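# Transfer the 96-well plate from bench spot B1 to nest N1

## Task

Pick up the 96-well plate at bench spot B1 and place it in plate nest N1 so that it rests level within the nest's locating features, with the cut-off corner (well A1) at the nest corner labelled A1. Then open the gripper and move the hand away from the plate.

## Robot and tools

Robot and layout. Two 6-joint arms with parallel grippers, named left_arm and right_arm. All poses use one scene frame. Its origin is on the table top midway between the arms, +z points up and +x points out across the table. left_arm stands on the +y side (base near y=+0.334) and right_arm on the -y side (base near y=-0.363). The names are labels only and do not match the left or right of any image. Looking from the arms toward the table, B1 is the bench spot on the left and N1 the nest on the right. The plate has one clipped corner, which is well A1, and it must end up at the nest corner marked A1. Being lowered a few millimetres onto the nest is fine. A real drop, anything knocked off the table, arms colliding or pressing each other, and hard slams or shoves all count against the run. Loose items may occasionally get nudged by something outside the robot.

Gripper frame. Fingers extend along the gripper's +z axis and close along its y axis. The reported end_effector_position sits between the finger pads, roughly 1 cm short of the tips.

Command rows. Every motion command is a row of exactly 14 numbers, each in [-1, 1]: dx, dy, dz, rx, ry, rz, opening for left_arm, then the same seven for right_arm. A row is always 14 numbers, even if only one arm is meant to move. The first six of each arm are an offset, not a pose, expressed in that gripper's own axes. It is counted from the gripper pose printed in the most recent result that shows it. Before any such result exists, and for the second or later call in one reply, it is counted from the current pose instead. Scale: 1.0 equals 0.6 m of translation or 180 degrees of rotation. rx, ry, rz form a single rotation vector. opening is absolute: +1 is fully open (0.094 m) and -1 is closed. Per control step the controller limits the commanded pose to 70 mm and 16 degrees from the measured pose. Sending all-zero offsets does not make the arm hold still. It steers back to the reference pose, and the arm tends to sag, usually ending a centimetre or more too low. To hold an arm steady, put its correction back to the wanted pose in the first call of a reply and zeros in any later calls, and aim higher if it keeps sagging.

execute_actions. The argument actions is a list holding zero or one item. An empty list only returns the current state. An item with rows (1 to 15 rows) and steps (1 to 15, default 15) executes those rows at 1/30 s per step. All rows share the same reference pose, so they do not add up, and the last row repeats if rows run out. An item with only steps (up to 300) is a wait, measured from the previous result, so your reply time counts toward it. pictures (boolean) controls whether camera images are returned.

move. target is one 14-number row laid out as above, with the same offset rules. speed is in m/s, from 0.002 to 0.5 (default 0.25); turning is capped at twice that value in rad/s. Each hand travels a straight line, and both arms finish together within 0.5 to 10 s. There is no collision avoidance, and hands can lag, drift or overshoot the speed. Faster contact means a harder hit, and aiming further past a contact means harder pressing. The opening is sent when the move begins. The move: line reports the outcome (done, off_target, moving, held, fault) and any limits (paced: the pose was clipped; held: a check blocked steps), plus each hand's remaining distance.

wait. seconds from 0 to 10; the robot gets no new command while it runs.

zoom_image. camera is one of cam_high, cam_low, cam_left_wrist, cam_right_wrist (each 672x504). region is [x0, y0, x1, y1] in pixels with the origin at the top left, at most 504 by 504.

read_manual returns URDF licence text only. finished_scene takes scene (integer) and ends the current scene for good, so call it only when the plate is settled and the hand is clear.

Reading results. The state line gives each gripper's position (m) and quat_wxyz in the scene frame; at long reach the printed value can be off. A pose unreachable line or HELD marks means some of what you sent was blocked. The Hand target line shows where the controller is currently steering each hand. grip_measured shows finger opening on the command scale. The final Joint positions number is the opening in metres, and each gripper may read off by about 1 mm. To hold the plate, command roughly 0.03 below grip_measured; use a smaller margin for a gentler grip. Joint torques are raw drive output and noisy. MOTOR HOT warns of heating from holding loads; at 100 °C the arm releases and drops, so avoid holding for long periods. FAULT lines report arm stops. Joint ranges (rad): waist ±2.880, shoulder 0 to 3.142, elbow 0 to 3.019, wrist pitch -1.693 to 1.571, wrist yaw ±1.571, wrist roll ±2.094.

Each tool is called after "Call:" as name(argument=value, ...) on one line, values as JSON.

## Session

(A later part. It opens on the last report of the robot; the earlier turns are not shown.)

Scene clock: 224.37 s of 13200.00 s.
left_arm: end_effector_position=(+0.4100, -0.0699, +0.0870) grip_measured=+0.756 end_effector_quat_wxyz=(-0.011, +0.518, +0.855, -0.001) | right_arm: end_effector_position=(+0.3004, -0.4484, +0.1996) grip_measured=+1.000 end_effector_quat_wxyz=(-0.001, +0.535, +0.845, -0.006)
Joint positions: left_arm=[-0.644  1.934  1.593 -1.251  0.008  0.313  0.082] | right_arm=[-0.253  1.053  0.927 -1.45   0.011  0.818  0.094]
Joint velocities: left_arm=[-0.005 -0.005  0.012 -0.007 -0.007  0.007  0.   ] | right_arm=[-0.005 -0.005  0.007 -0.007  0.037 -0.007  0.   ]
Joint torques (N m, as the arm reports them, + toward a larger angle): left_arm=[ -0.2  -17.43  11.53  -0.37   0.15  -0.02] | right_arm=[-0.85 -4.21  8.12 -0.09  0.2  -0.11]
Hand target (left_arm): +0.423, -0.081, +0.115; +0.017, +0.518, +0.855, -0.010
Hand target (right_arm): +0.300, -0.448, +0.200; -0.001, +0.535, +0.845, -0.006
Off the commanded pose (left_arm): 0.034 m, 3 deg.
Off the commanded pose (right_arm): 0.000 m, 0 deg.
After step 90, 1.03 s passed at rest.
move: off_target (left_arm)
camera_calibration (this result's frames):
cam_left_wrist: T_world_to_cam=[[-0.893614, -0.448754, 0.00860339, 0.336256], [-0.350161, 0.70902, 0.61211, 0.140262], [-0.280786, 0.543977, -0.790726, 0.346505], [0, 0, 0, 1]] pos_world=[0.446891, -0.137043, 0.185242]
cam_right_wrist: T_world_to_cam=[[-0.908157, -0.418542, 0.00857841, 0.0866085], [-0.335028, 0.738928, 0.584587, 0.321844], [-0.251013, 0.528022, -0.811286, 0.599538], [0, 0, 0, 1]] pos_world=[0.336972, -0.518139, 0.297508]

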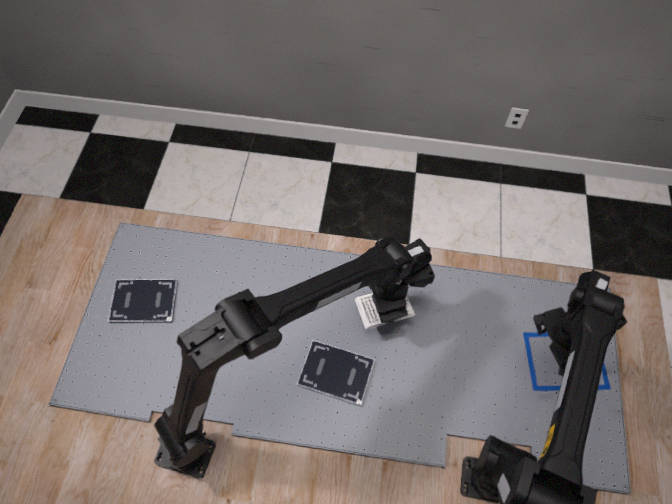

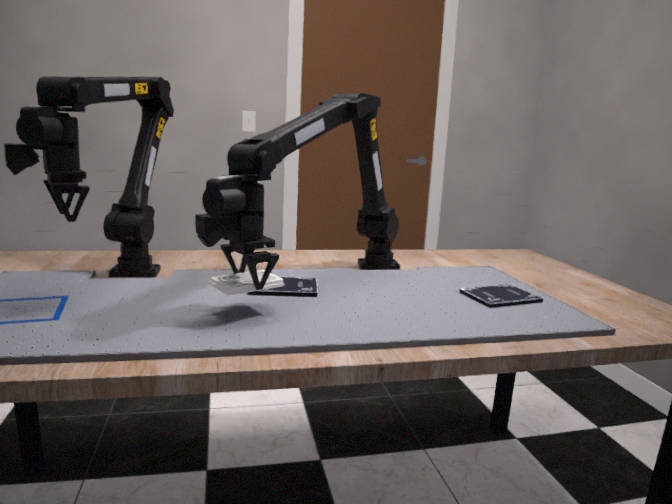

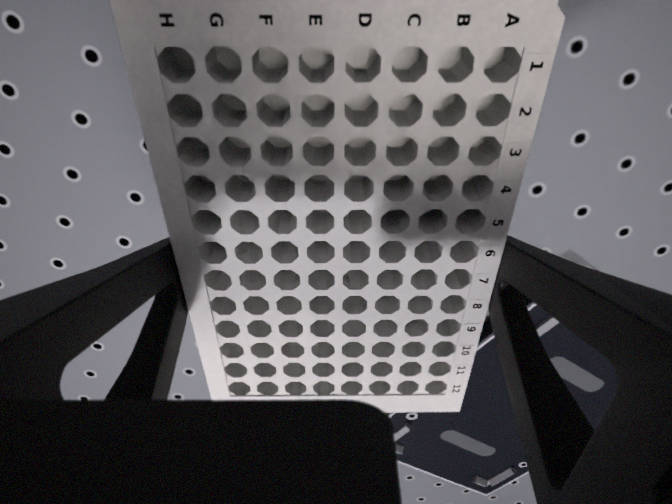

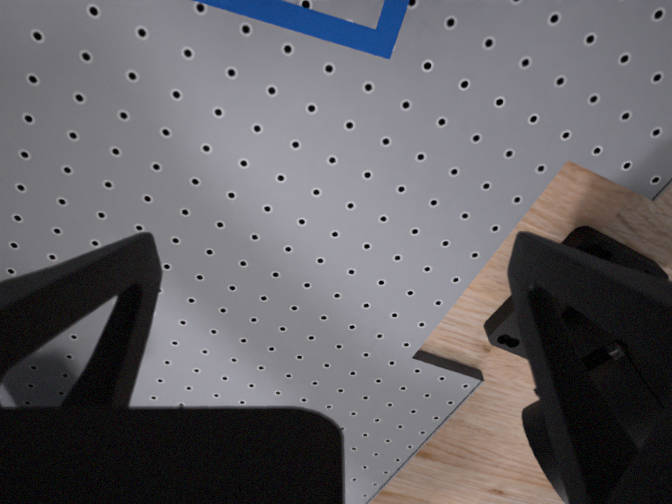

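Call:
move(target=[0.9775,0.415,-0.035,-0.012,0.003,0.096,0.72, 0,0,0,0,0,0,1], speed=0.25)

Scene clock: 234.20 s of 13200.00 s.
left_arm: end_effector_position=(+0.3446, +0.5545, +0.0917) grip_measured=+0.756 end_effector_quat_wxyz=(-0.010, +0.634, +0.773, -0.014) | right_arm: end_effector_position=(+0.3004, -0.4484, +0.1996) grip_measured=+1.000 end_effector_quat_wxyz=(-0.001, +0.535, +0.845, -0.006)
Joint positions: left_arm=[ 0.7    1.534  1.061 -1.131 -0.011  1.94   0.082] | right_arm=[-0.253  1.053  0.927 -1.45   0.011  0.818  0.094]
Joint velocities: left_arm=[-0.005 -0.005 -0.012  0.007  0.022 -0.037 -0.001] | right_arm=[-0.005 -0.015  0.002 -0.007  0.007 -0.022  0.   ]
Joint torques (N m, as the arm reports them, + toward a larger angle): left_arm=[-1.06 -9.17 10.87 -0.22  0.18  0.05] | right_arm=[-0.88 -4.27  8.1  -0.1   0.2  -0.12]
Hand target (left_arm): +0.363, +0.562, +0.105; -0.002, +0.641, +0.768, +0.004
Hand target (right_arm): +0.300, -0.448, +0.200; -0.001, +0.535, +0.845, -0.006
Off the commanded pose (left_arm): 0.030 m, 4 deg.
Off the commanded pose (right_arm): 0.000 m, 0 deg.
After step 90, 3.67 s passed at rest.
move: off_target (left_arm)
camera_calibration (this result's frames):
cam_left_wrist: T_world_to_cam=[[-0.983068, -0.18094, 0.0289565, 0.438512], [-0.128324, 0.792592, 0.596096, -0.449527], [-0.130809, 0.582287, -0.802391, -0.0796393], [0, 0, 0, 1]] pos_world=[0.362984, 0.482009, 0.191362]
cam_right_wrist: T_world_to_cam=[[-0.908157, -0.418542, 0.00857841, 0.0866085], [-0.335028, 0.738928, 0.584587, 0.321844], [-0.251013, 0.528022, -0.811286, 0.599538], [0, 0, 0, 1]] pos_world=[0.336972, -0.518139, 0.297508]

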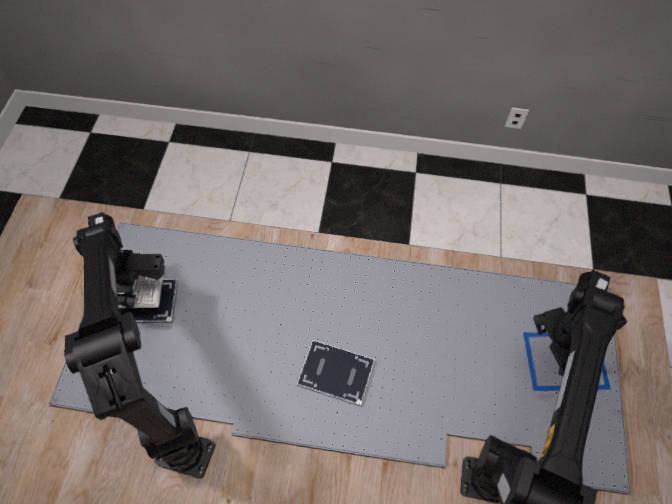

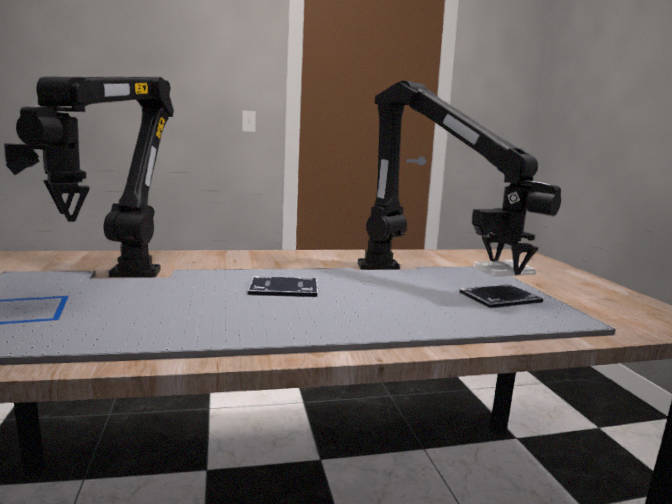

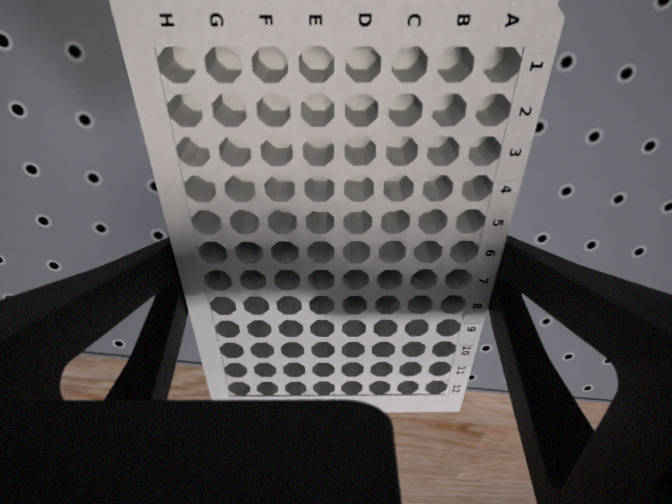

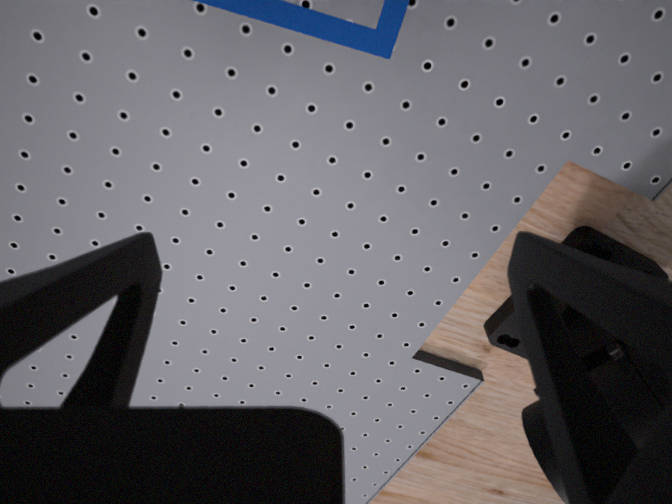

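Call:
move(target=[-0.008,0.0113,0.0795,-0.0088,0.0054,0.007,0.72, 0,0,0,0,0,0,1], speed=0.05)

Scene clock: 240.37 s of 13200.00 s.
left_arm: end_effector_position=(+0.3502, +0.5528, +0.0488) grip_measured=+0.756 end_effector_quat_wxyz=(-0.005, +0.639, +0.769, +0.003) | right_arm: end_effector_position=(+0.3004, -0.4484, +0.1996) grip_measured=+1.000 end_effector_quat_wxyz=(-0.001, +0.535, +0.845, -0.006)
Joint positions: left_arm=[ 0.689  1.583  0.99  -0.975 -0.012  1.943  0.082] | right_arm=[-0.253  1.053  0.927 -1.45   0.011  0.818  0.094]
Joint velocities: left_arm=[ 0.005 -0.005 -0.007 -0.037  0.007 -0.066 -0.001] | right_arm=[-0.005  0.005  0.002  0.002 -0.066  0.022  0.   ]
Joint torques (N m, as the arm reports them, + toward a larger angle): left_arm=[-1.12 -9.56  6.37  0.24 -0.17 -0.04] | right_arm=[-0.75 -4.33  8.16 -0.12  0.2  -0.11]
Hand target (left_arm): +0.351, +0.551, +0.044; -0.008, +0.642, +0.766, +0.002
Hand target (right_arm): +0.300, -0.448, +0.200; -0.001, +0.535, +0.845, -0.006
Off the commanded pose (left_arm): 0.005 m, 1 deg.
Off the commanded pose (right_arm): 0.000 m, 0 deg.
After step 90, 1.87 s passed at rest.
move: done
camera_calibration (this result's frames):
cam_left_wrist: T_world_to_cam=[[-0.985905, -0.167282, -0.00274139, 0.439907], [-0.134504, 0.782768, 0.607604, -0.414926], [-0.0994952, 0.599409, -0.794235, -0.133207], [0, 0, 0, 1]] pos_world=[0.364644, 0.478224, 0.147519]
cam_right_wrist: T_world_to_cam=[[-0.908157, -0.418542, 0.00857841, 0.0866085], [-0.335028, 0.738928, 0.584587, 0.321844], [-0.251013, 0.528022, -0.811286, 0.599538], [0, 0, 0, 1]] pos_world=[0.336972, -0.518139, 0.297508]

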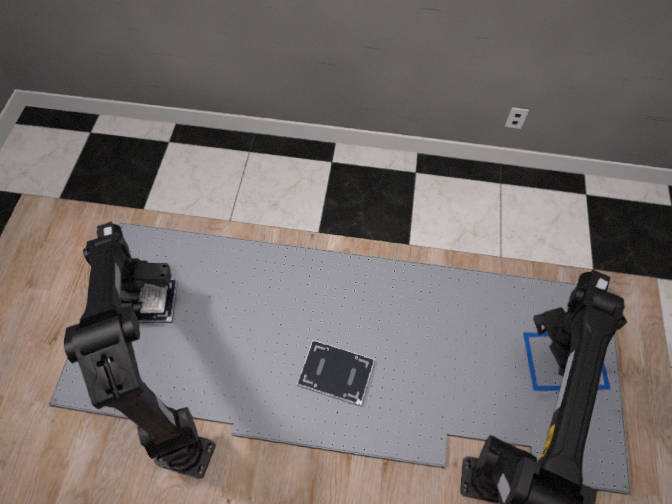

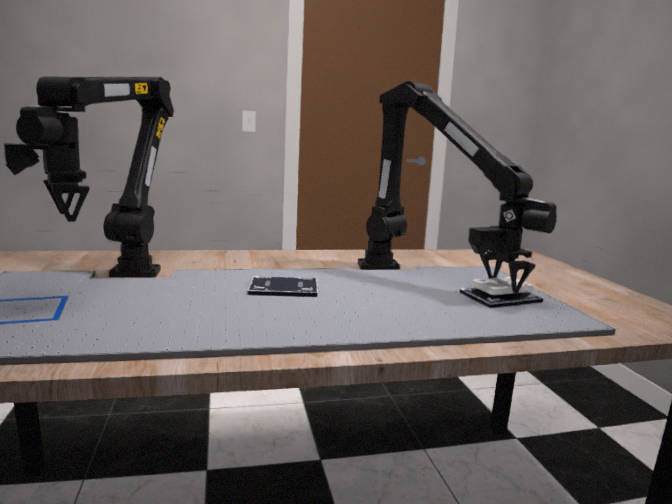

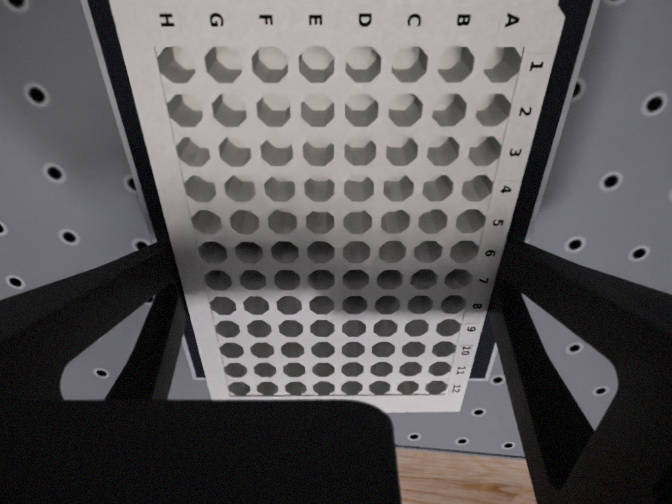

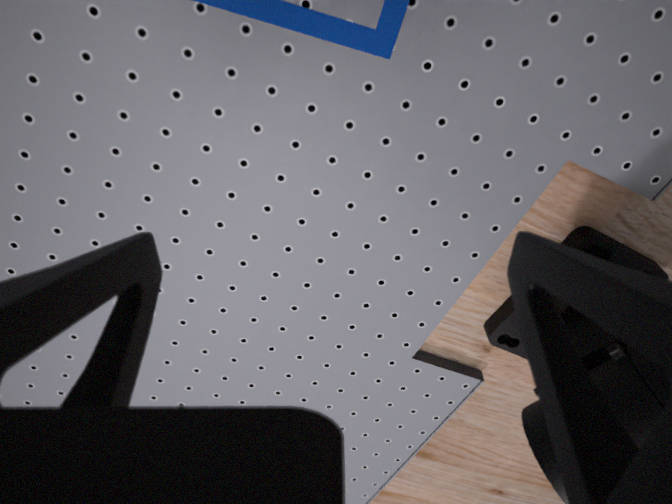

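Call:
move(target=[0.0065,-0.0038,0.014,0.0015,0.001,0,0.72, 0,0,0,0,0,0,1], speed=0.02)

Scene clock: 250.23 s of 13200.00 s.
left_arm: end_effector_position=(+0.3518, +0.5543, +0.0483) grip_measured=+0.756 end_effector_quat_wxyz=(-0.004, +0.639, +0.769, +0.007) | right_arm: end_effector_position=(+0.3004, -0.4484, +0.1996) grip_measured=+1.000 end_effector_quat_wxyz=(-0.001, +0.535, +0.845, -0.006)
Joint positions: left_arm=[ 0.69   1.585  0.99  -0.966 -0.013  1.943  0.082] | right_arm=[-0.253  1.053  0.927 -1.45   0.011  0.818  0.094]
Joint velocities: left_arm=[-0.005  0.005 -0.002 -0.022 -0.037  0.037 -0.001] | right_arm=[-0.005 -0.005 -0.007 -0.007 -0.051 -0.007  0.   ]
Joint torques (N m, as the arm reports them, + toward a larger angle): left_arm=[ 0.24 -9.26  6.07  0.29 -0.17  0.03] | right_arm=[-0.78 -4.23  8.13 -0.1   0.2  -0.11]
Hand target (left_arm): +0.347, +0.556, +0.041; -0.008, +0.639, +0.769, +0.002
Hand target (right_arm): +0.300, -0.448, +0.200; -0.001, +0.535, +0.845, -0.006
Off the commanded pose (left_arm): 0.009 m, 1 deg.
Off the commanded pose (right_arm): 0.000 m, 0 deg.
After step 90, 6.17 s passed at rest.
move: done
camera_calibration (this result's frames):
cam_left_wrist: T_world_to_cam=[[-0.985738, -0.168009, -0.00965817, 0.442405], [-0.138923, 0.780011, 0.61015, -0.412527], [-0.0949772, 0.60279, -0.792227, -0.137938], [0, 0, 0, 1]] pos_world=[0.365685, 0.479252, 0.146698]
cam_right_wrist: T_world_to_cam=[[-0.908157, -0.418542, 0.00857841, 0.0866085], [-0.335028, 0.738928, 0.584587, 0.321844], [-0.251013, 0.528022, -0.811286, 0.599538], [0, 0, 0, 1]] pos_world=[0.336972, -0.518139, 0.297508]

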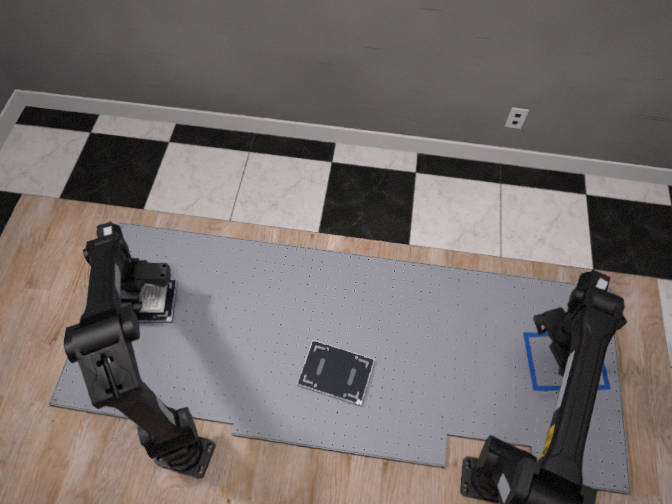

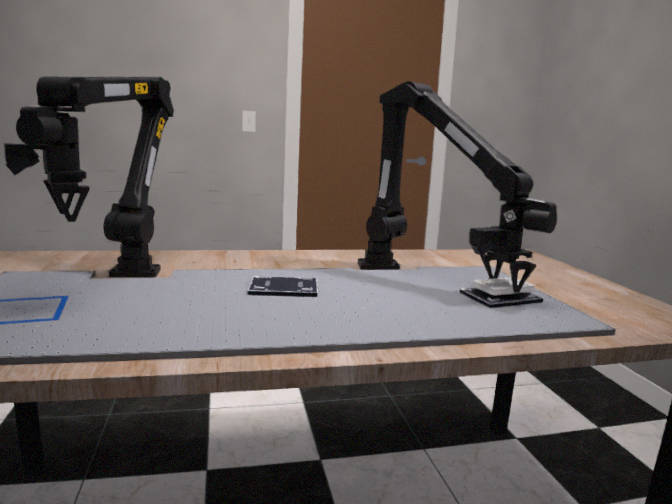

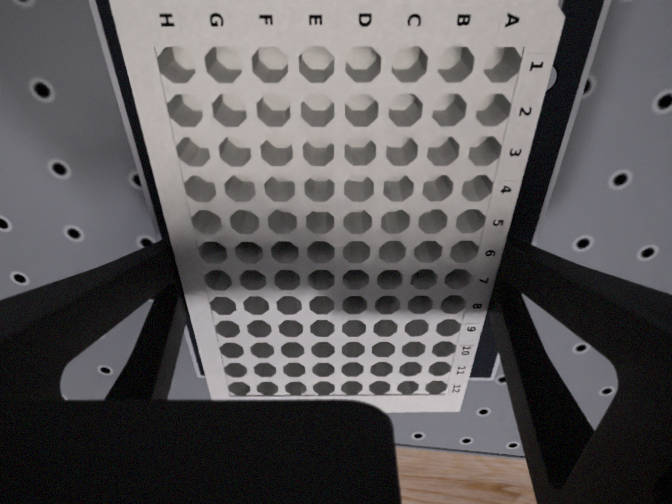

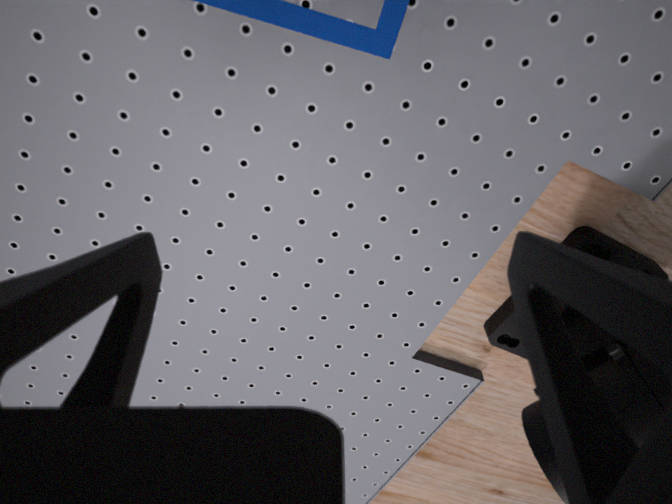

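Call:
execute_actions(actions=[{"rows":[[0.005,-0.009,0.013,0.0045,-0.0003,0,0.72,0,0,0,0,0,0,1],[0.0053,-0.010,0.0137,0.005,-0.0004,0,0.72,0,0,0,0,0,0,1],[0.0055,-0.011,0.0143,0.0053,-0.0005,0,0.72,0,0,0,0,0,0,1]],"steps":15}])

Scene clock: 259.97 s of 13200.00 s.
left_arm: end_effector_position=(+0.3481, +0.5541, +0.0461) grip_measured=+0.756 end_effector_quat_wxyz=(-0.006, +0.638, +0.770, +0.003) | right_arm: end_effector_position=(+0.3004, -0.4484, +0.1996) grip_measured=+1.000 end_effector_quat_wxyz=(-0.001, +0.535, +0.845, -0.006)
Joint positions: left_arm=[ 0.694  1.585  0.983 -0.966 -0.013  1.945  0.082] | right_arm=[-0.253  1.053  0.927 -1.45   0.011  0.818  0.094]
Joint velocities: left_arm=[ 0.005 -0.005  0.002  0.017 -0.066 -0.051 -0.001] | right_arm=[-0.015 -0.005  0.002  0.002  0.007 -0.007  0.   ]
Joint torques (N m, as the arm reports them, + toward a larger angle): left_arm=[ 0.2  -9.26  6.35  0.17 -0.17  0.05] | right_arm=[-0.84 -4.25  8.14 -0.12  0.2  -0.12]
Hand target (left_arm): +0.345, +0.556, +0.040; -0.009, +0.639, +0.769, -0.000
Hand target (right_arm): +0.300, -0.448, +0.200; -0.001, +0.535, +0.845, -0.006
Off the commanded pose (left_arm): 0.008 m, 1 deg.
Off the commanded pose (right_arm): 0.000 m, 0 deg.
Steps of this call (steps 1 to 90: nothing new was sent; then 6.23 s passed at rest; steps 91 to 105: all 15 steps of this action). Readings (end_effector_position):
91: left_arm (+0.3515, +0.5543, +0.0481) | right_arm (+0.3004, -0.4484, +0.1996)
92: left_arm (+0.3512, +0.5541, +0.0479) | right_arm (+0.3004, -0.4484, +0.1996)
94: left_arm (+0.3498, +0.5541, +0.0470) | right_arm (+0.3004, -0.4484, +0.1996)
98: left_arm (+0.3481, +0.5541, +0.0461) | right_arm (+0.3004, -0.4484, +0.1996)
105: the state above
camera_calibration (this result's frames):
cam_left_wrist: T_world_to_cam=[[-0.985324, -0.170664, -0.00313881, 0.439793], [-0.137328, 0.781666, 0.60839, -0.412971], [-0.101377, 0.599893, -0.793632, -0.136012], [0, 0, 0, 1]] pos_world=[0.362838, 0.479455, 0.144685]
cam_right_wrist: T_world_to_cam=[[-0.908157, -0.418542, 0.00857841, 0.0866085], [-0.335028, 0.738928, 0.584587, 0.321844], [-0.251013, 0.528022, -0.811286, 0.599538], [0, 0, 0, 1]] pos_world=[0.336972, -0.518139, 0.297508]

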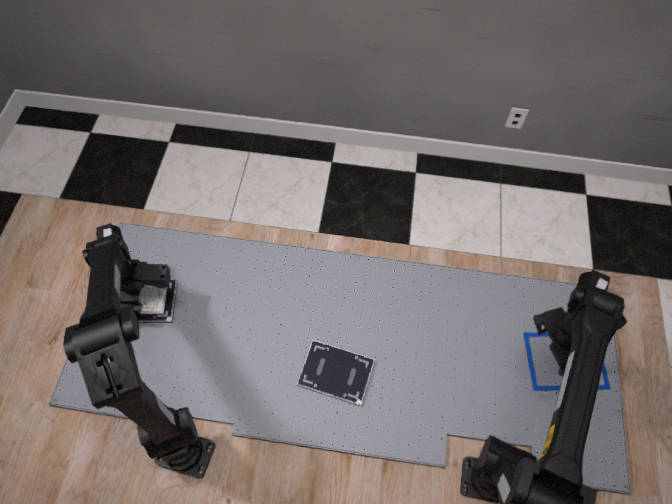

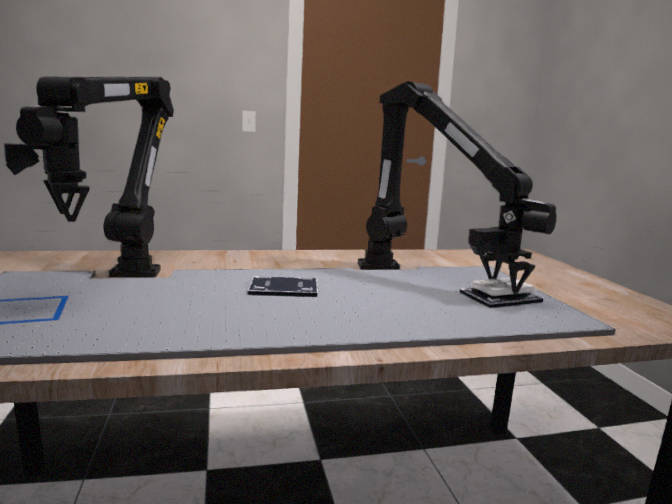

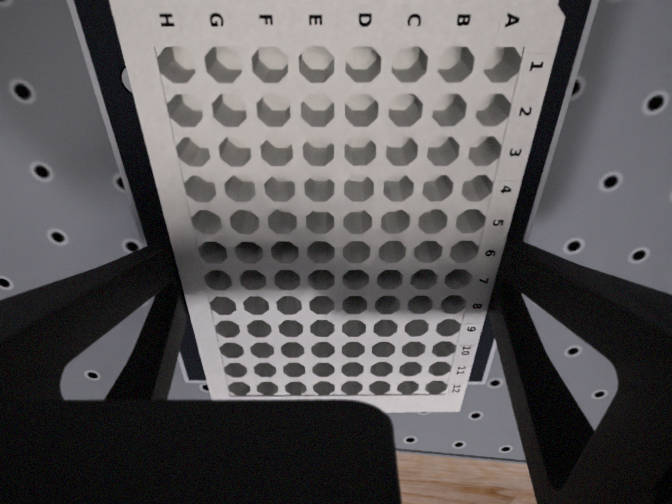

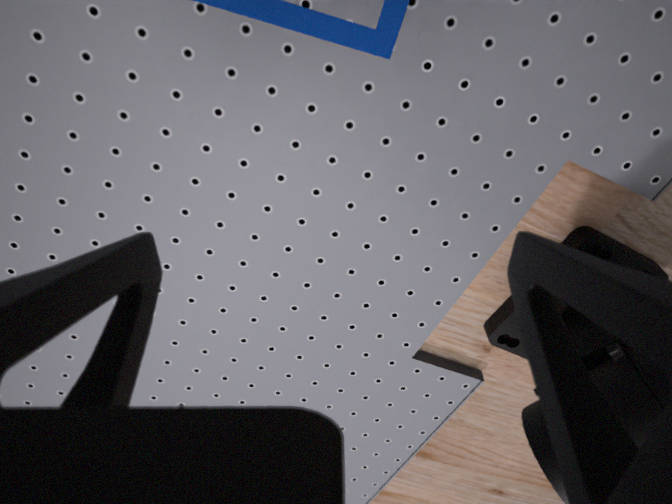

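Call:
execute_actions(actions=[{"rows":[[0.001,-0.002,0.011,0.0027,0.0003,0,0.72,0,0,0,0,0,0,1],[0.001,-0.002,0.012,0.0027,0.0003,0,0.72,0,0,0,0,0,0,1],[0.001,-0.002,0.013,0.0027,0.0003,0,0.72,0,0,0,0,0,0,1],[0.001,-0.002,0.014,0.0027,0.0003,0,0.72,0,0,0,0,0,0,1],[0.001,-0.002,0.015,0.0027,0.0003,0,0.72,0,0,0,0,0,0,1],[0.001,-0.002,0.016,0.0027,0.0003,0,0.72,0,0,0,0,0,0,1],[0.001,-0.002,0.017,0.0027,0.0003,0,0.72,0,0,0,0,0,0,1]],"steps":15}])

Scene clock: 273.37 s of 13200.00 s.
left_arm: end_effector_position=(+0.3495, +0.5550, +0.0430) grip_measured=+0.756 end_effector_quat_wxyz=(-0.006, +0.638, +0.770, +0.004) | right_arm: end_effector_position=(+0.3004, -0.4484, +0.1996) grip_measured=+1.000 end_effector_quat_wxyz=(-0.001, +0.535, +0.845, -0.006)
Joint positions: left_arm=[ 0.694  1.593  0.983 -0.957 -0.013  1.945  0.082] | right_arm=[-0.253  1.053  0.927 -1.45   0.011  0.818  0.094]
Joint velocities: left_arm=[-0.015  0.005 -0.017 -0.002  0.051 -0.007 -0.   ] | right_arm=[-0.005 -0.005 -0.012 -0.007 -0.081  0.007  0.   ]
Joint torques (N m, as the arm reports them, + toward a larger angle): left_arm=[-0.38 -9.27  6.04  0.15 -0.16 -0.04] | right_arm=[-0.76 -4.17  8.15 -0.12  0.2  -0.11]
Hand target (left_arm): +0.347, +0.555, +0.036; -0.009, +0.638, +0.770, +0.000
Hand target (right_arm): +0.300, -0.448, +0.200; -0.001, +0.535, +0.845, -0.006
Off the commanded pose (left_arm): 0.008 m, 1 deg.
Off the commanded pose (right_arm): 0.000 m, 0 deg.
Steps of this call (steps 1 to 90: nothing new was sent; then 9.90 s passed at rest; steps 91 to 105: all 15 steps of this action). Readings (end_effector_position):
91: left_arm (+0.3481, +0.5541, +0.0461) | right_arm (+0.3004, -0.4484, +0.1996)
92: left_arm (+0.3481, +0.5541, +0.0459) | right_arm (+0.3004, -0.4484, +0.1996)
94: left_arm (+0.3483, +0.5542, +0.0456) | right_arm (+0.3004, -0.4484, +0.1996)
98: left_arm (+0.3493, +0.5548, +0.0442) | right_arm (+0.3004, -0.4484, +0.1996)
105: the state above
camera_calibration (this result's frames):
cam_left_wrist: T_world_to_cam=[[-0.985386, -0.170286, -0.00419223, 0.441085], [-0.137616, 0.781349, 0.608733, -0.411283], [-0.100383, 0.600413, -0.793364, -0.139496], [0, 0, 0, 1]] pos_world=[0.364037, 0.480221, 0.141539]
cam_right_wrist: T_world_to_cam=[[-0.908157, -0.418542, 0.00857841, 0.0866085], [-0.335028, 0.738928, 0.584587, 0.321844], [-0.251013, 0.528022, -0.811286, 0.599538], [0, 0, 0, 1]] pos_world=[0.336972, -0.518139, 0.297508]

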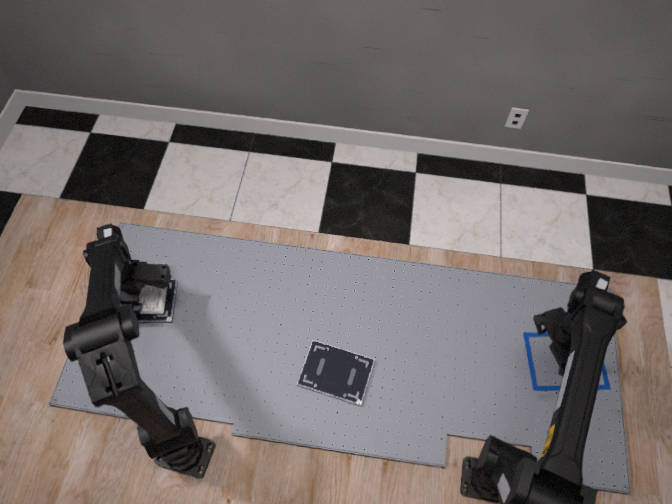

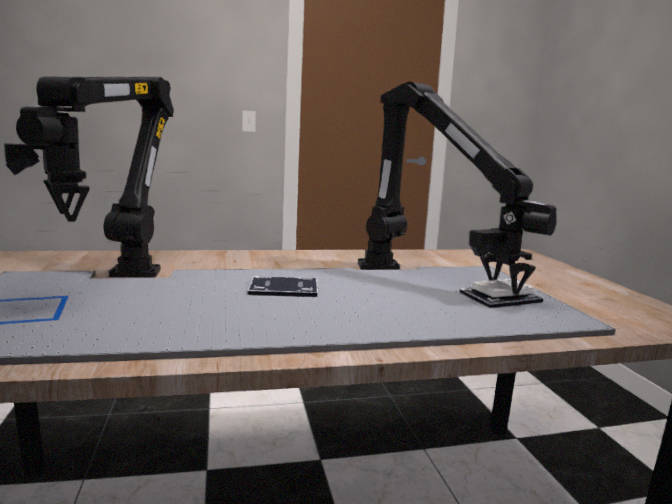

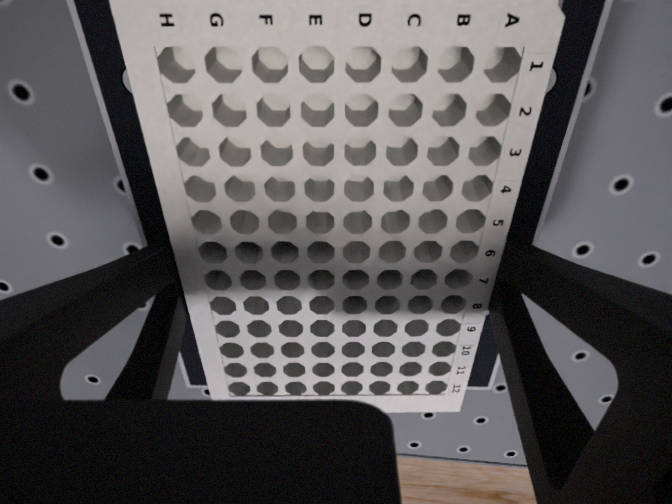

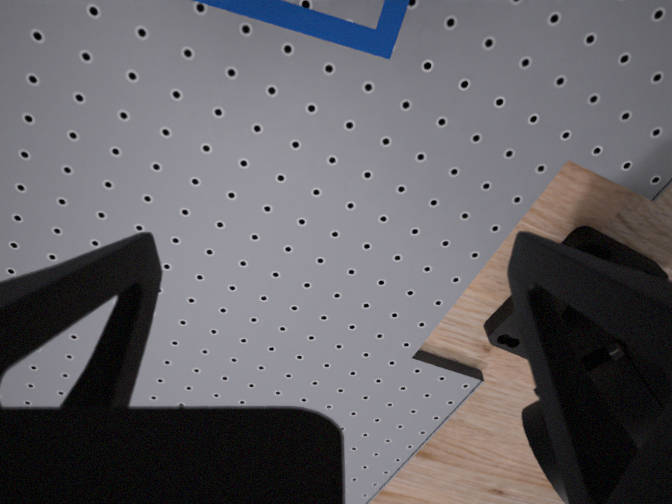

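Call:
zoom_image(camera="cam_left_wrist", region=[440, 0, 672, 420])

Call:
zoom_image(camera="cam_low", region=[440, 250, 560, 320])

Region (440, 0, 672, 420) of cam_left_wrist's 672x504 image, scaled by 1.200, with more detail than that image has; it fills the left 278 columns of this view, and the rest is white.

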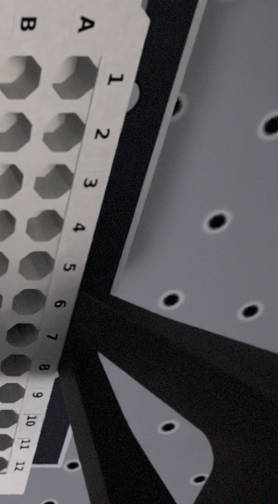

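Region (440, 250, 560, 320) of cam_low's 672x504 image, scaled by 4.200, with more detail than that image has; it fills the top 294 rows of this view, and the rest is white.

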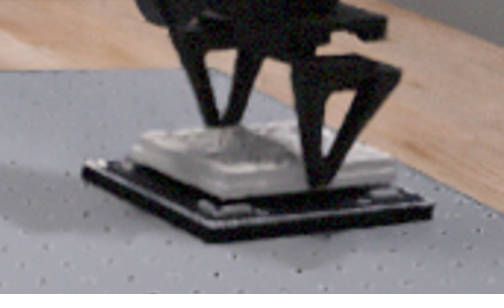

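Call:
execute_actions(actions=[{"rows":[[-0.002,-0.002,0.011,0.003,0,-0.001,0.72,0,0,0,0,0,0,1],[-0.004,-0.001,0.011,0.003,0,-0.002,0.72,0,0,0,0,0,0,1],[-0.006,0,0.011,0.003,0,-0.003,0.72,0,0,0,0,0,0,1],[-0.008,0.0007,0.011,0.003,0,-0.003,0.72,0,0,0,0,0,0,1],[-0.0095,0.0012,0.011,0.003,0,-0.003,0.72,0,0,0,0,0,0,1]],"steps":15}])

Scene clock: 295.33 s of 13200.00 s.
left_arm: end_effector_position=(+0.3512, +0.5522, +0.0430) grip_measured=+0.756 end_effector_quat_wxyz=(-0.005, +0.636, +0.772, +0.004) | right_arm: end_effector_position=(+0.3004, -0.4484, +0.1996) grip_measured=+1.000 end_effector_quat_wxyz=(-0.001, +0.535, +0.845, -0.006)
Joint positions: left_arm=[ 0.686  1.593  0.983 -0.957 -0.013  1.932  0.082] | right_arm=[-0.253  1.053  0.927 -1.45   0.011  0.818  0.094]
Joint velocities: left_arm=[-0.005  0.005  0.002 -0.027 -0.022  0.037 -0.   ] | right_arm=[ 0.005  0.005 -0.007 -0.017 -0.007 -0.022  0.   ]
Joint torques (N m, as the arm reports them, + toward a larger angle): left_arm=[-1.06 -9.21  6.3   0.2  -0.15 -0.14] | right_arm=[-0.8  -4.29  8.12 -0.09  0.2  -0.11]
Hand target (left_arm): +0.351, +0.550, +0.036; -0.009, +0.634, +0.773, +0.000
Hand target (right_arm): +0.300, -0.448, +0.200; -0.001, +0.535, +0.845, -0.006
Off the commanded pose (left_arm): 0.007 m, 1 deg.
Off the commanded pose (right_arm): 0.000 m, 0 deg.
Steps of this call (steps 1 to 90: nothing new was sent; then 18.47 s passed at rest; steps 91 to 105: all 15 steps of this action). Readings (end_effector_position):
91: left_arm (+0.3495, +0.5550, +0.0430) | right_arm (+0.3004, -0.4484, +0.1996)
92: left_arm (+0.3495, +0.5550, +0.0430) | right_arm (+0.3004, -0.4484, +0.1996)
94: left_arm (+0.3495, +0.5548, +0.0430) | right_arm (+0.3004, -0.4484, +0.1996)
98: left_arm (+0.3506, +0.5531, +0.0430) | right_arm (+0.3004, -0.4484, +0.1996)
105: the state above
camera_calibration (this result's frames):
cam_left_wrist: T_world_to_cam=[[-0.984395, -0.175921, -0.00437663, 0.445113], [-0.142193, 0.780519, 0.608746, -0.406792], [-0.103675, 0.599869, -0.793353, -0.136185], [0, 0, 0, 1]] pos_world=[0.366205, 0.477506, 0.141538]
cam_right_wrist: T_world_to_cam=[[-0.908157, -0.418542, 0.00857841, 0.0866085], [-0.335028, 0.738928, 0.584587, 0.321844], [-0.251013, 0.528022, -0.811286, 0.599538], [0, 0, 0, 1]] pos_world=[0.336972, -0.518139, 0.297508]

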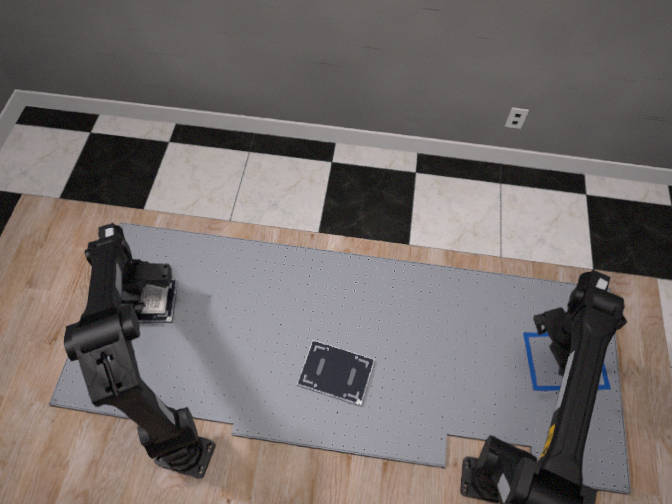

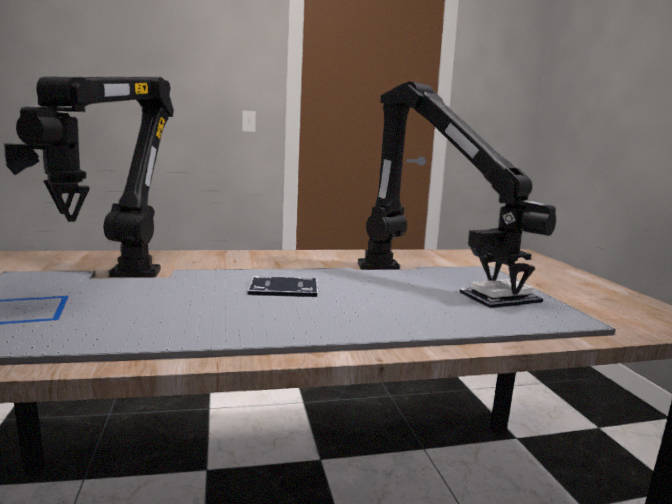

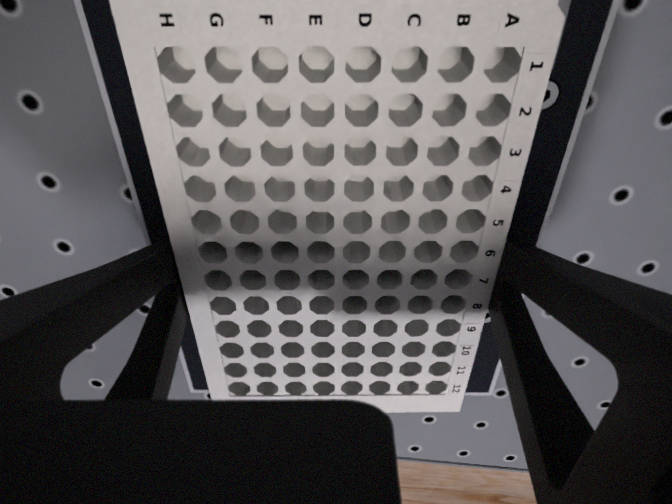

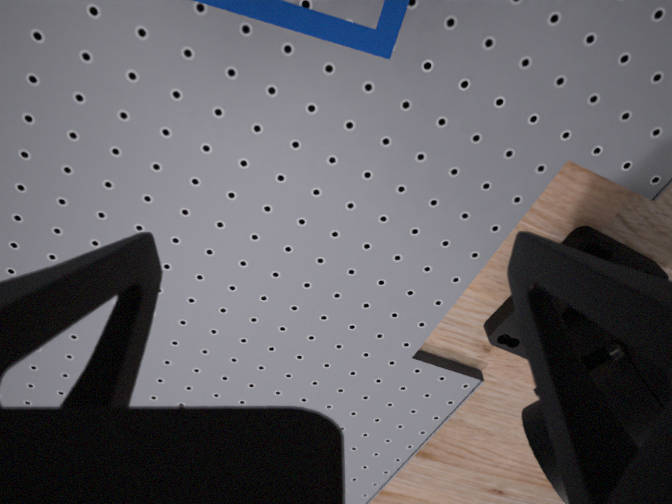

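Call:
execute_actions(actions=[{"rows":[[-0.0033,-0.002,0.0115,0.0035,0,0,0.72,0,0,0,0,0,0,1],[-0.0033,-0.003,0.012,0.0035,0,0.002,0.72,0,0,0,0,0,0,1],[-0.0033,-0.0042,0.0125,0.0035,0,0.004,0.72,0,0,0,0,0,0,1],[-0.0033,-0.0042,0.013,0.0035,0,0.004,0.72,0,0,0,0,0,0,1],[-0.0033,-0.0042,0.014,0.0035,0,0.004,0.72,0,0,0,0,0,0,1],[-0.0033,-0.0042,0.015,0.0035,0,0.004,0.72,0,0,0,0,0,0,1],[-0.0033,-0.0042,0.016,0.0035,0,0.004,0.72,0,0,0,0,0,0,1]],"steps":15}])

Scene clock: 304.23 s of 13200.00 s.
left_arm: end_effector_position=(+0.3496, +0.5511, +0.0396) grip_measured=+0.756 end_effector_quat_wxyz=(-0.006, +0.635, +0.772, +0.002) | right_arm: end_effector_position=(+0.3004, -0.4484, +0.1996) grip_measured=+1.000 end_effector_quat_wxyz=(-0.001, +0.535, +0.845, -0.006)
Joint positions: left_arm=[ 0.686  1.596  0.977 -0.951 -0.013  1.93   0.082] | right_arm=[-0.253  1.053  0.927 -1.45   0.011  0.818  0.094]
Joint velocities: left_arm=[-0.005  0.015  0.012 -0.012 -0.037 -0.022 -0.   ] | right_arm=[-0.024 -0.015  0.007  0.002 -0.11  -0.007  0.   ]
Joint torques (N m, as the arm reports them, + toward a larger angle): left_arm=[-0.77 -9.34  6.24  0.23 -0.16  0.04] | right_arm=[-0.82 -4.22  8.13 -0.09  0.2  -0.11]
Hand target (left_arm): +0.349, +0.550, +0.033; -0.009, +0.641, +0.768, -0.000
Hand target (right_arm): +0.300, -0.448, +0.200; -0.001, +0.535, +0.845, -0.006
Off the commanded pose (left_arm): 0.006 m, 1 deg.
Off the commanded pose (right_arm): 0.000 m, 0 deg.
Steps of this call (steps 1 to 90: nothing new was sent; then 5.40 s passed at rest; steps 91 to 105: all 15 steps of this action). Readings (end_effector_position):
91: left_arm (+0.3512, +0.5522, +0.0430) | right_arm (+0.3004, -0.4484, +0.1996)
92: left_arm (+0.3512, +0.5522, +0.0430) | right_arm (+0.3004, -0.4484, +0.1996)
94: left_arm (+0.3511, +0.5521, +0.0428) | right_arm (+0.3004, -0.4484, +0.1996)
98: left_arm (+0.3501, +0.5515, +0.0411) | right_arm (+0.3004, -0.4484, +0.1996)
105: the state above
camera_calibration (this result's frames):
cam_left_wrist: T_world_to_cam=[[-0.984201, -0.177052, -0.000487968, 0.443712], [-0.140924, 0.781694, 0.607532, -0.405234], [-0.107183, 0.598002, -0.794295, -0.136121], [0, 0, 0, 1]] pos_world=[0.365005, 0.47673, 0.138288]
cam_right_wrist: T_world_to_cam=[[-0.908157, -0.418542, 0.00857841, 0.0866085], [-0.335028, 0.738928, 0.584587, 0.321844], [-0.251013, 0.528022, -0.811286, 0.599538], [0, 0, 0, 1]] pos_world=[0.336972, -0.518139, 0.297508]

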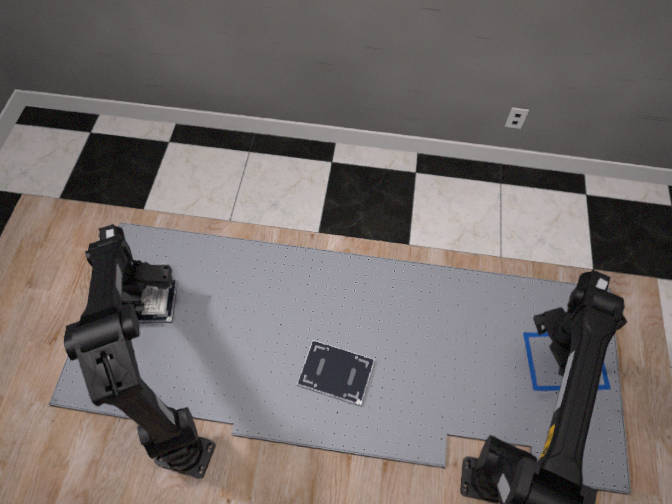

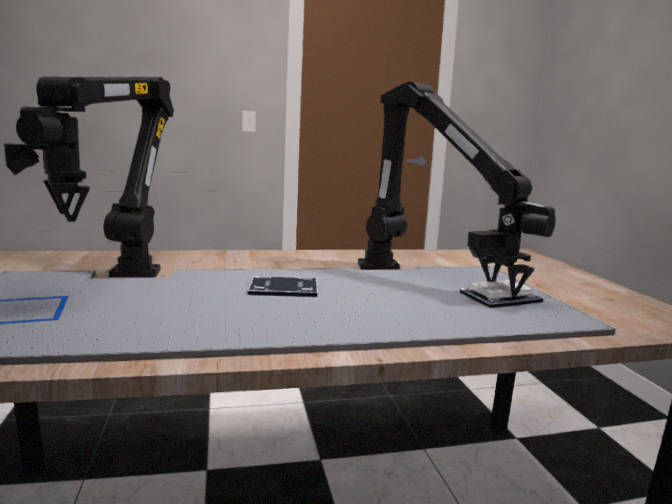

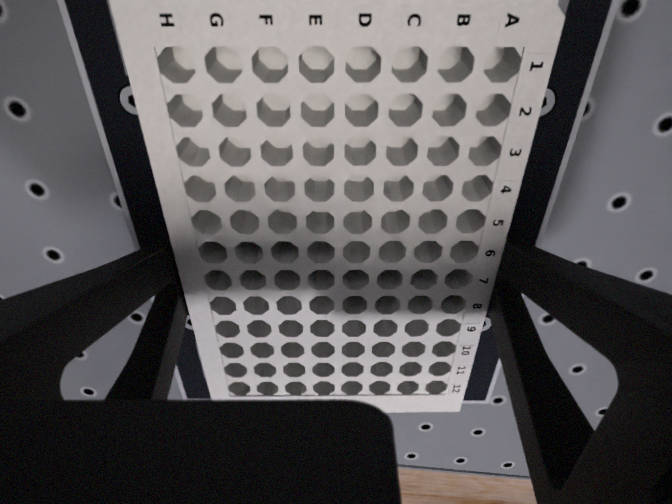

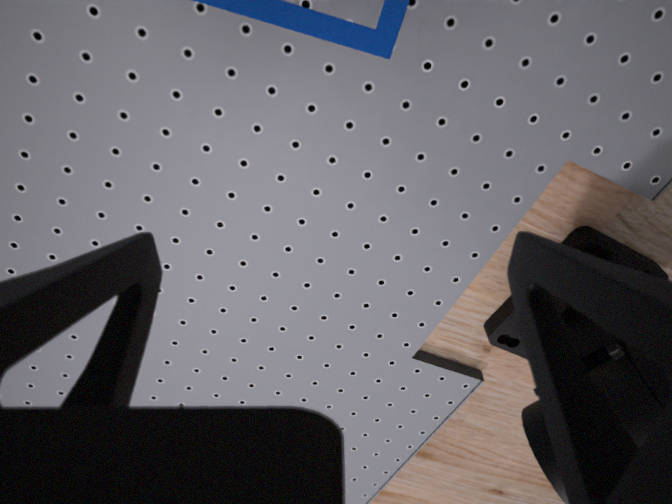

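Call:
execute_actions(actions=[{"rows":[[0,-0.002,0.0105,0.0025,0,0.005,0.72,0,0,0,0,0,0,1],[0.003,-0.003,0.0105,0.0025,0,0.0055,0.72,0,0,0,0,0,0,1],[0.005,-0.0038,0.0105,0.0025,0,0.006,0.72,0,0,0,0,0,0,1],[0.0065,-0.0042,0.0105,0.0025,0,0.006,0.72,0,0,0,0,0,0,1],[0.0072,-0.0045,0.0105,0.0025,0,0.006,0.72,0,0,0,0,0,0,1]],"steps":12}])

Scene clock: 311.63 s of 13200.00 s.
left_arm: end_effector_position=(+0.3489, +0.5524, +0.0396) grip_measured=+0.756 end_effector_quat_wxyz=(-0.006, +0.641, +0.767, +0.002) | right_arm: end_effector_position=(+0.3004, -0.4484, +0.1996) grip_measured=+1.000 end_effector_quat_wxyz=(-0.001, +0.535, +0.845, -0.006)
Joint positions: left_arm=[ 0.689  1.596  0.977 -0.951 -0.013  1.949  0.082] | right_arm=[-0.253  1.053  0.927 -1.45   0.011  0.818  0.094]
Joint velocities: left_arm=[-0.015 -0.005 -0.022  0.017  0.051  0.051 -0.   ] | right_arm=[ 0.005 -0.005 -0.007 -0.002 -0.066 -0.007  0.   ]
Joint torques (N m, as the arm reports them, + toward a larger angle): left_arm=[ 0.28 -9.22  6.31  0.21 -0.11  0.04] | right_arm=[-0.85 -4.27  8.15 -0.11  0.21 -0.11]
Hand target (left_arm): +0.346, +0.555, +0.033; -0.009, +0.643, +0.766, -0.001
Hand target (right_arm): +0.300, -0.448, +0.200; -0.001, +0.535, +0.845, -0.006
Off the commanded pose (left_arm): 0.007 m, 1 deg.
Off the commanded pose (right_arm): 0.000 m, 0 deg.
Steps of this call (steps 1 to 90: nothing new was sent; then 4.00 s passed at rest; steps 91 to 102: all 12 steps of this action). Readings (end_effector_position):
91: left_arm (+0.3497, +0.5512, +0.0396) | right_arm (+0.3004, -0.4484, +0.1996)
92: left_arm (+0.3497, +0.5512, +0.0396) | right_arm (+0.3004, -0.4484, +0.1996)
94: left_arm (+0.3497, +0.5512, +0.0396) | right_arm (+0.3004, -0.4484, +0.1996)
98: left_arm (+0.3492, +0.5519, +0.0396) | right_arm (+0.3004, -0.4484, +0.1996)
102: the state above
camera_calibration (this result's frames):
cam_left_wrist: T_world_to_cam=[[-0.986726, -0.162392, -0.000623252, 0.436063], [-0.129356, 0.78366, 0.607573, -0.411423], [-0.0981766, 0.599588, -0.794264, -0.140957], [0, 0, 0, 1]] pos_world=[0.363216, 0.477745, 0.138285]
cam_right_wrist: T_world_to_cam=[[-0.908157, -0.418542, 0.00857841, 0.0866085], [-0.335028, 0.738928, 0.584587, 0.321844], [-0.251013, 0.528022, -0.811286, 0.599538], [0, 0, 0, 1]] pos_world=[0.336972, -0.518139, 0.297508]

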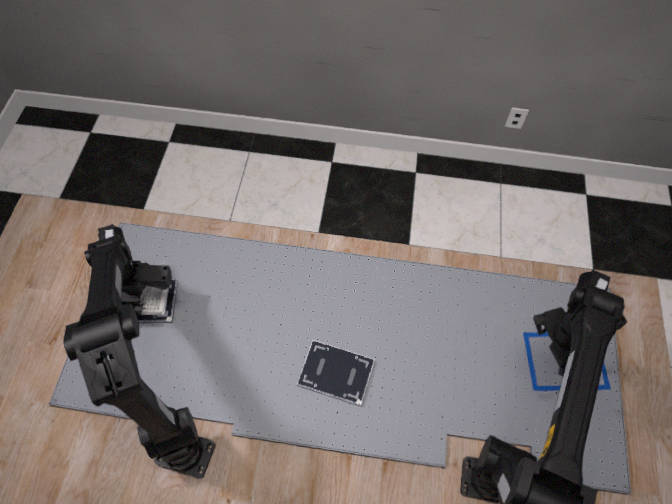

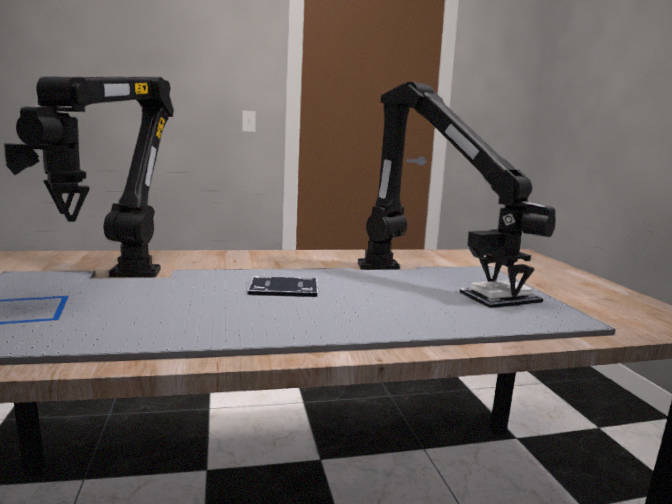

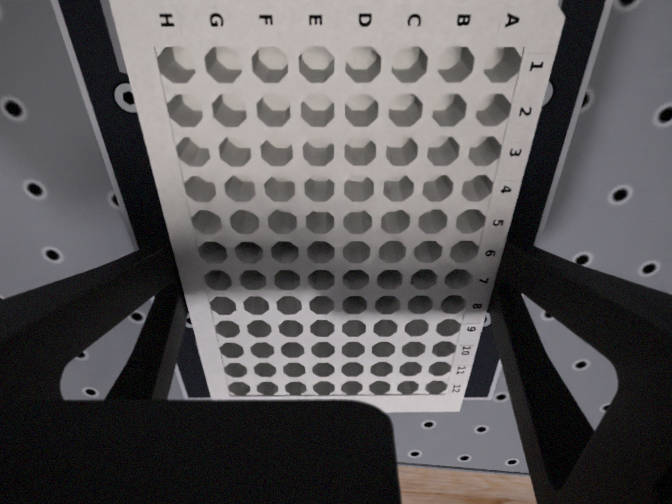

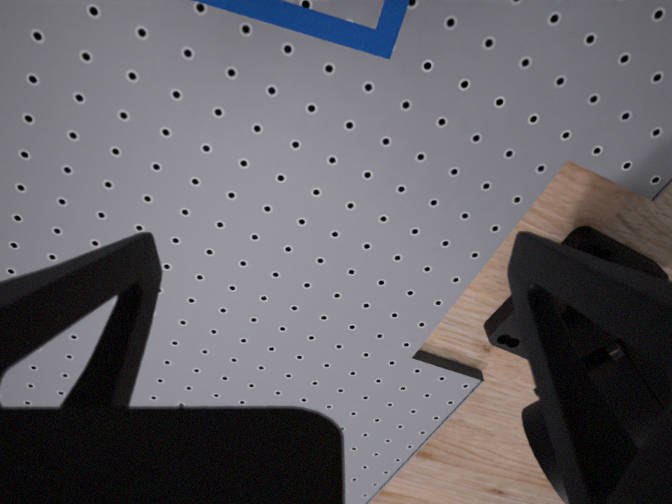

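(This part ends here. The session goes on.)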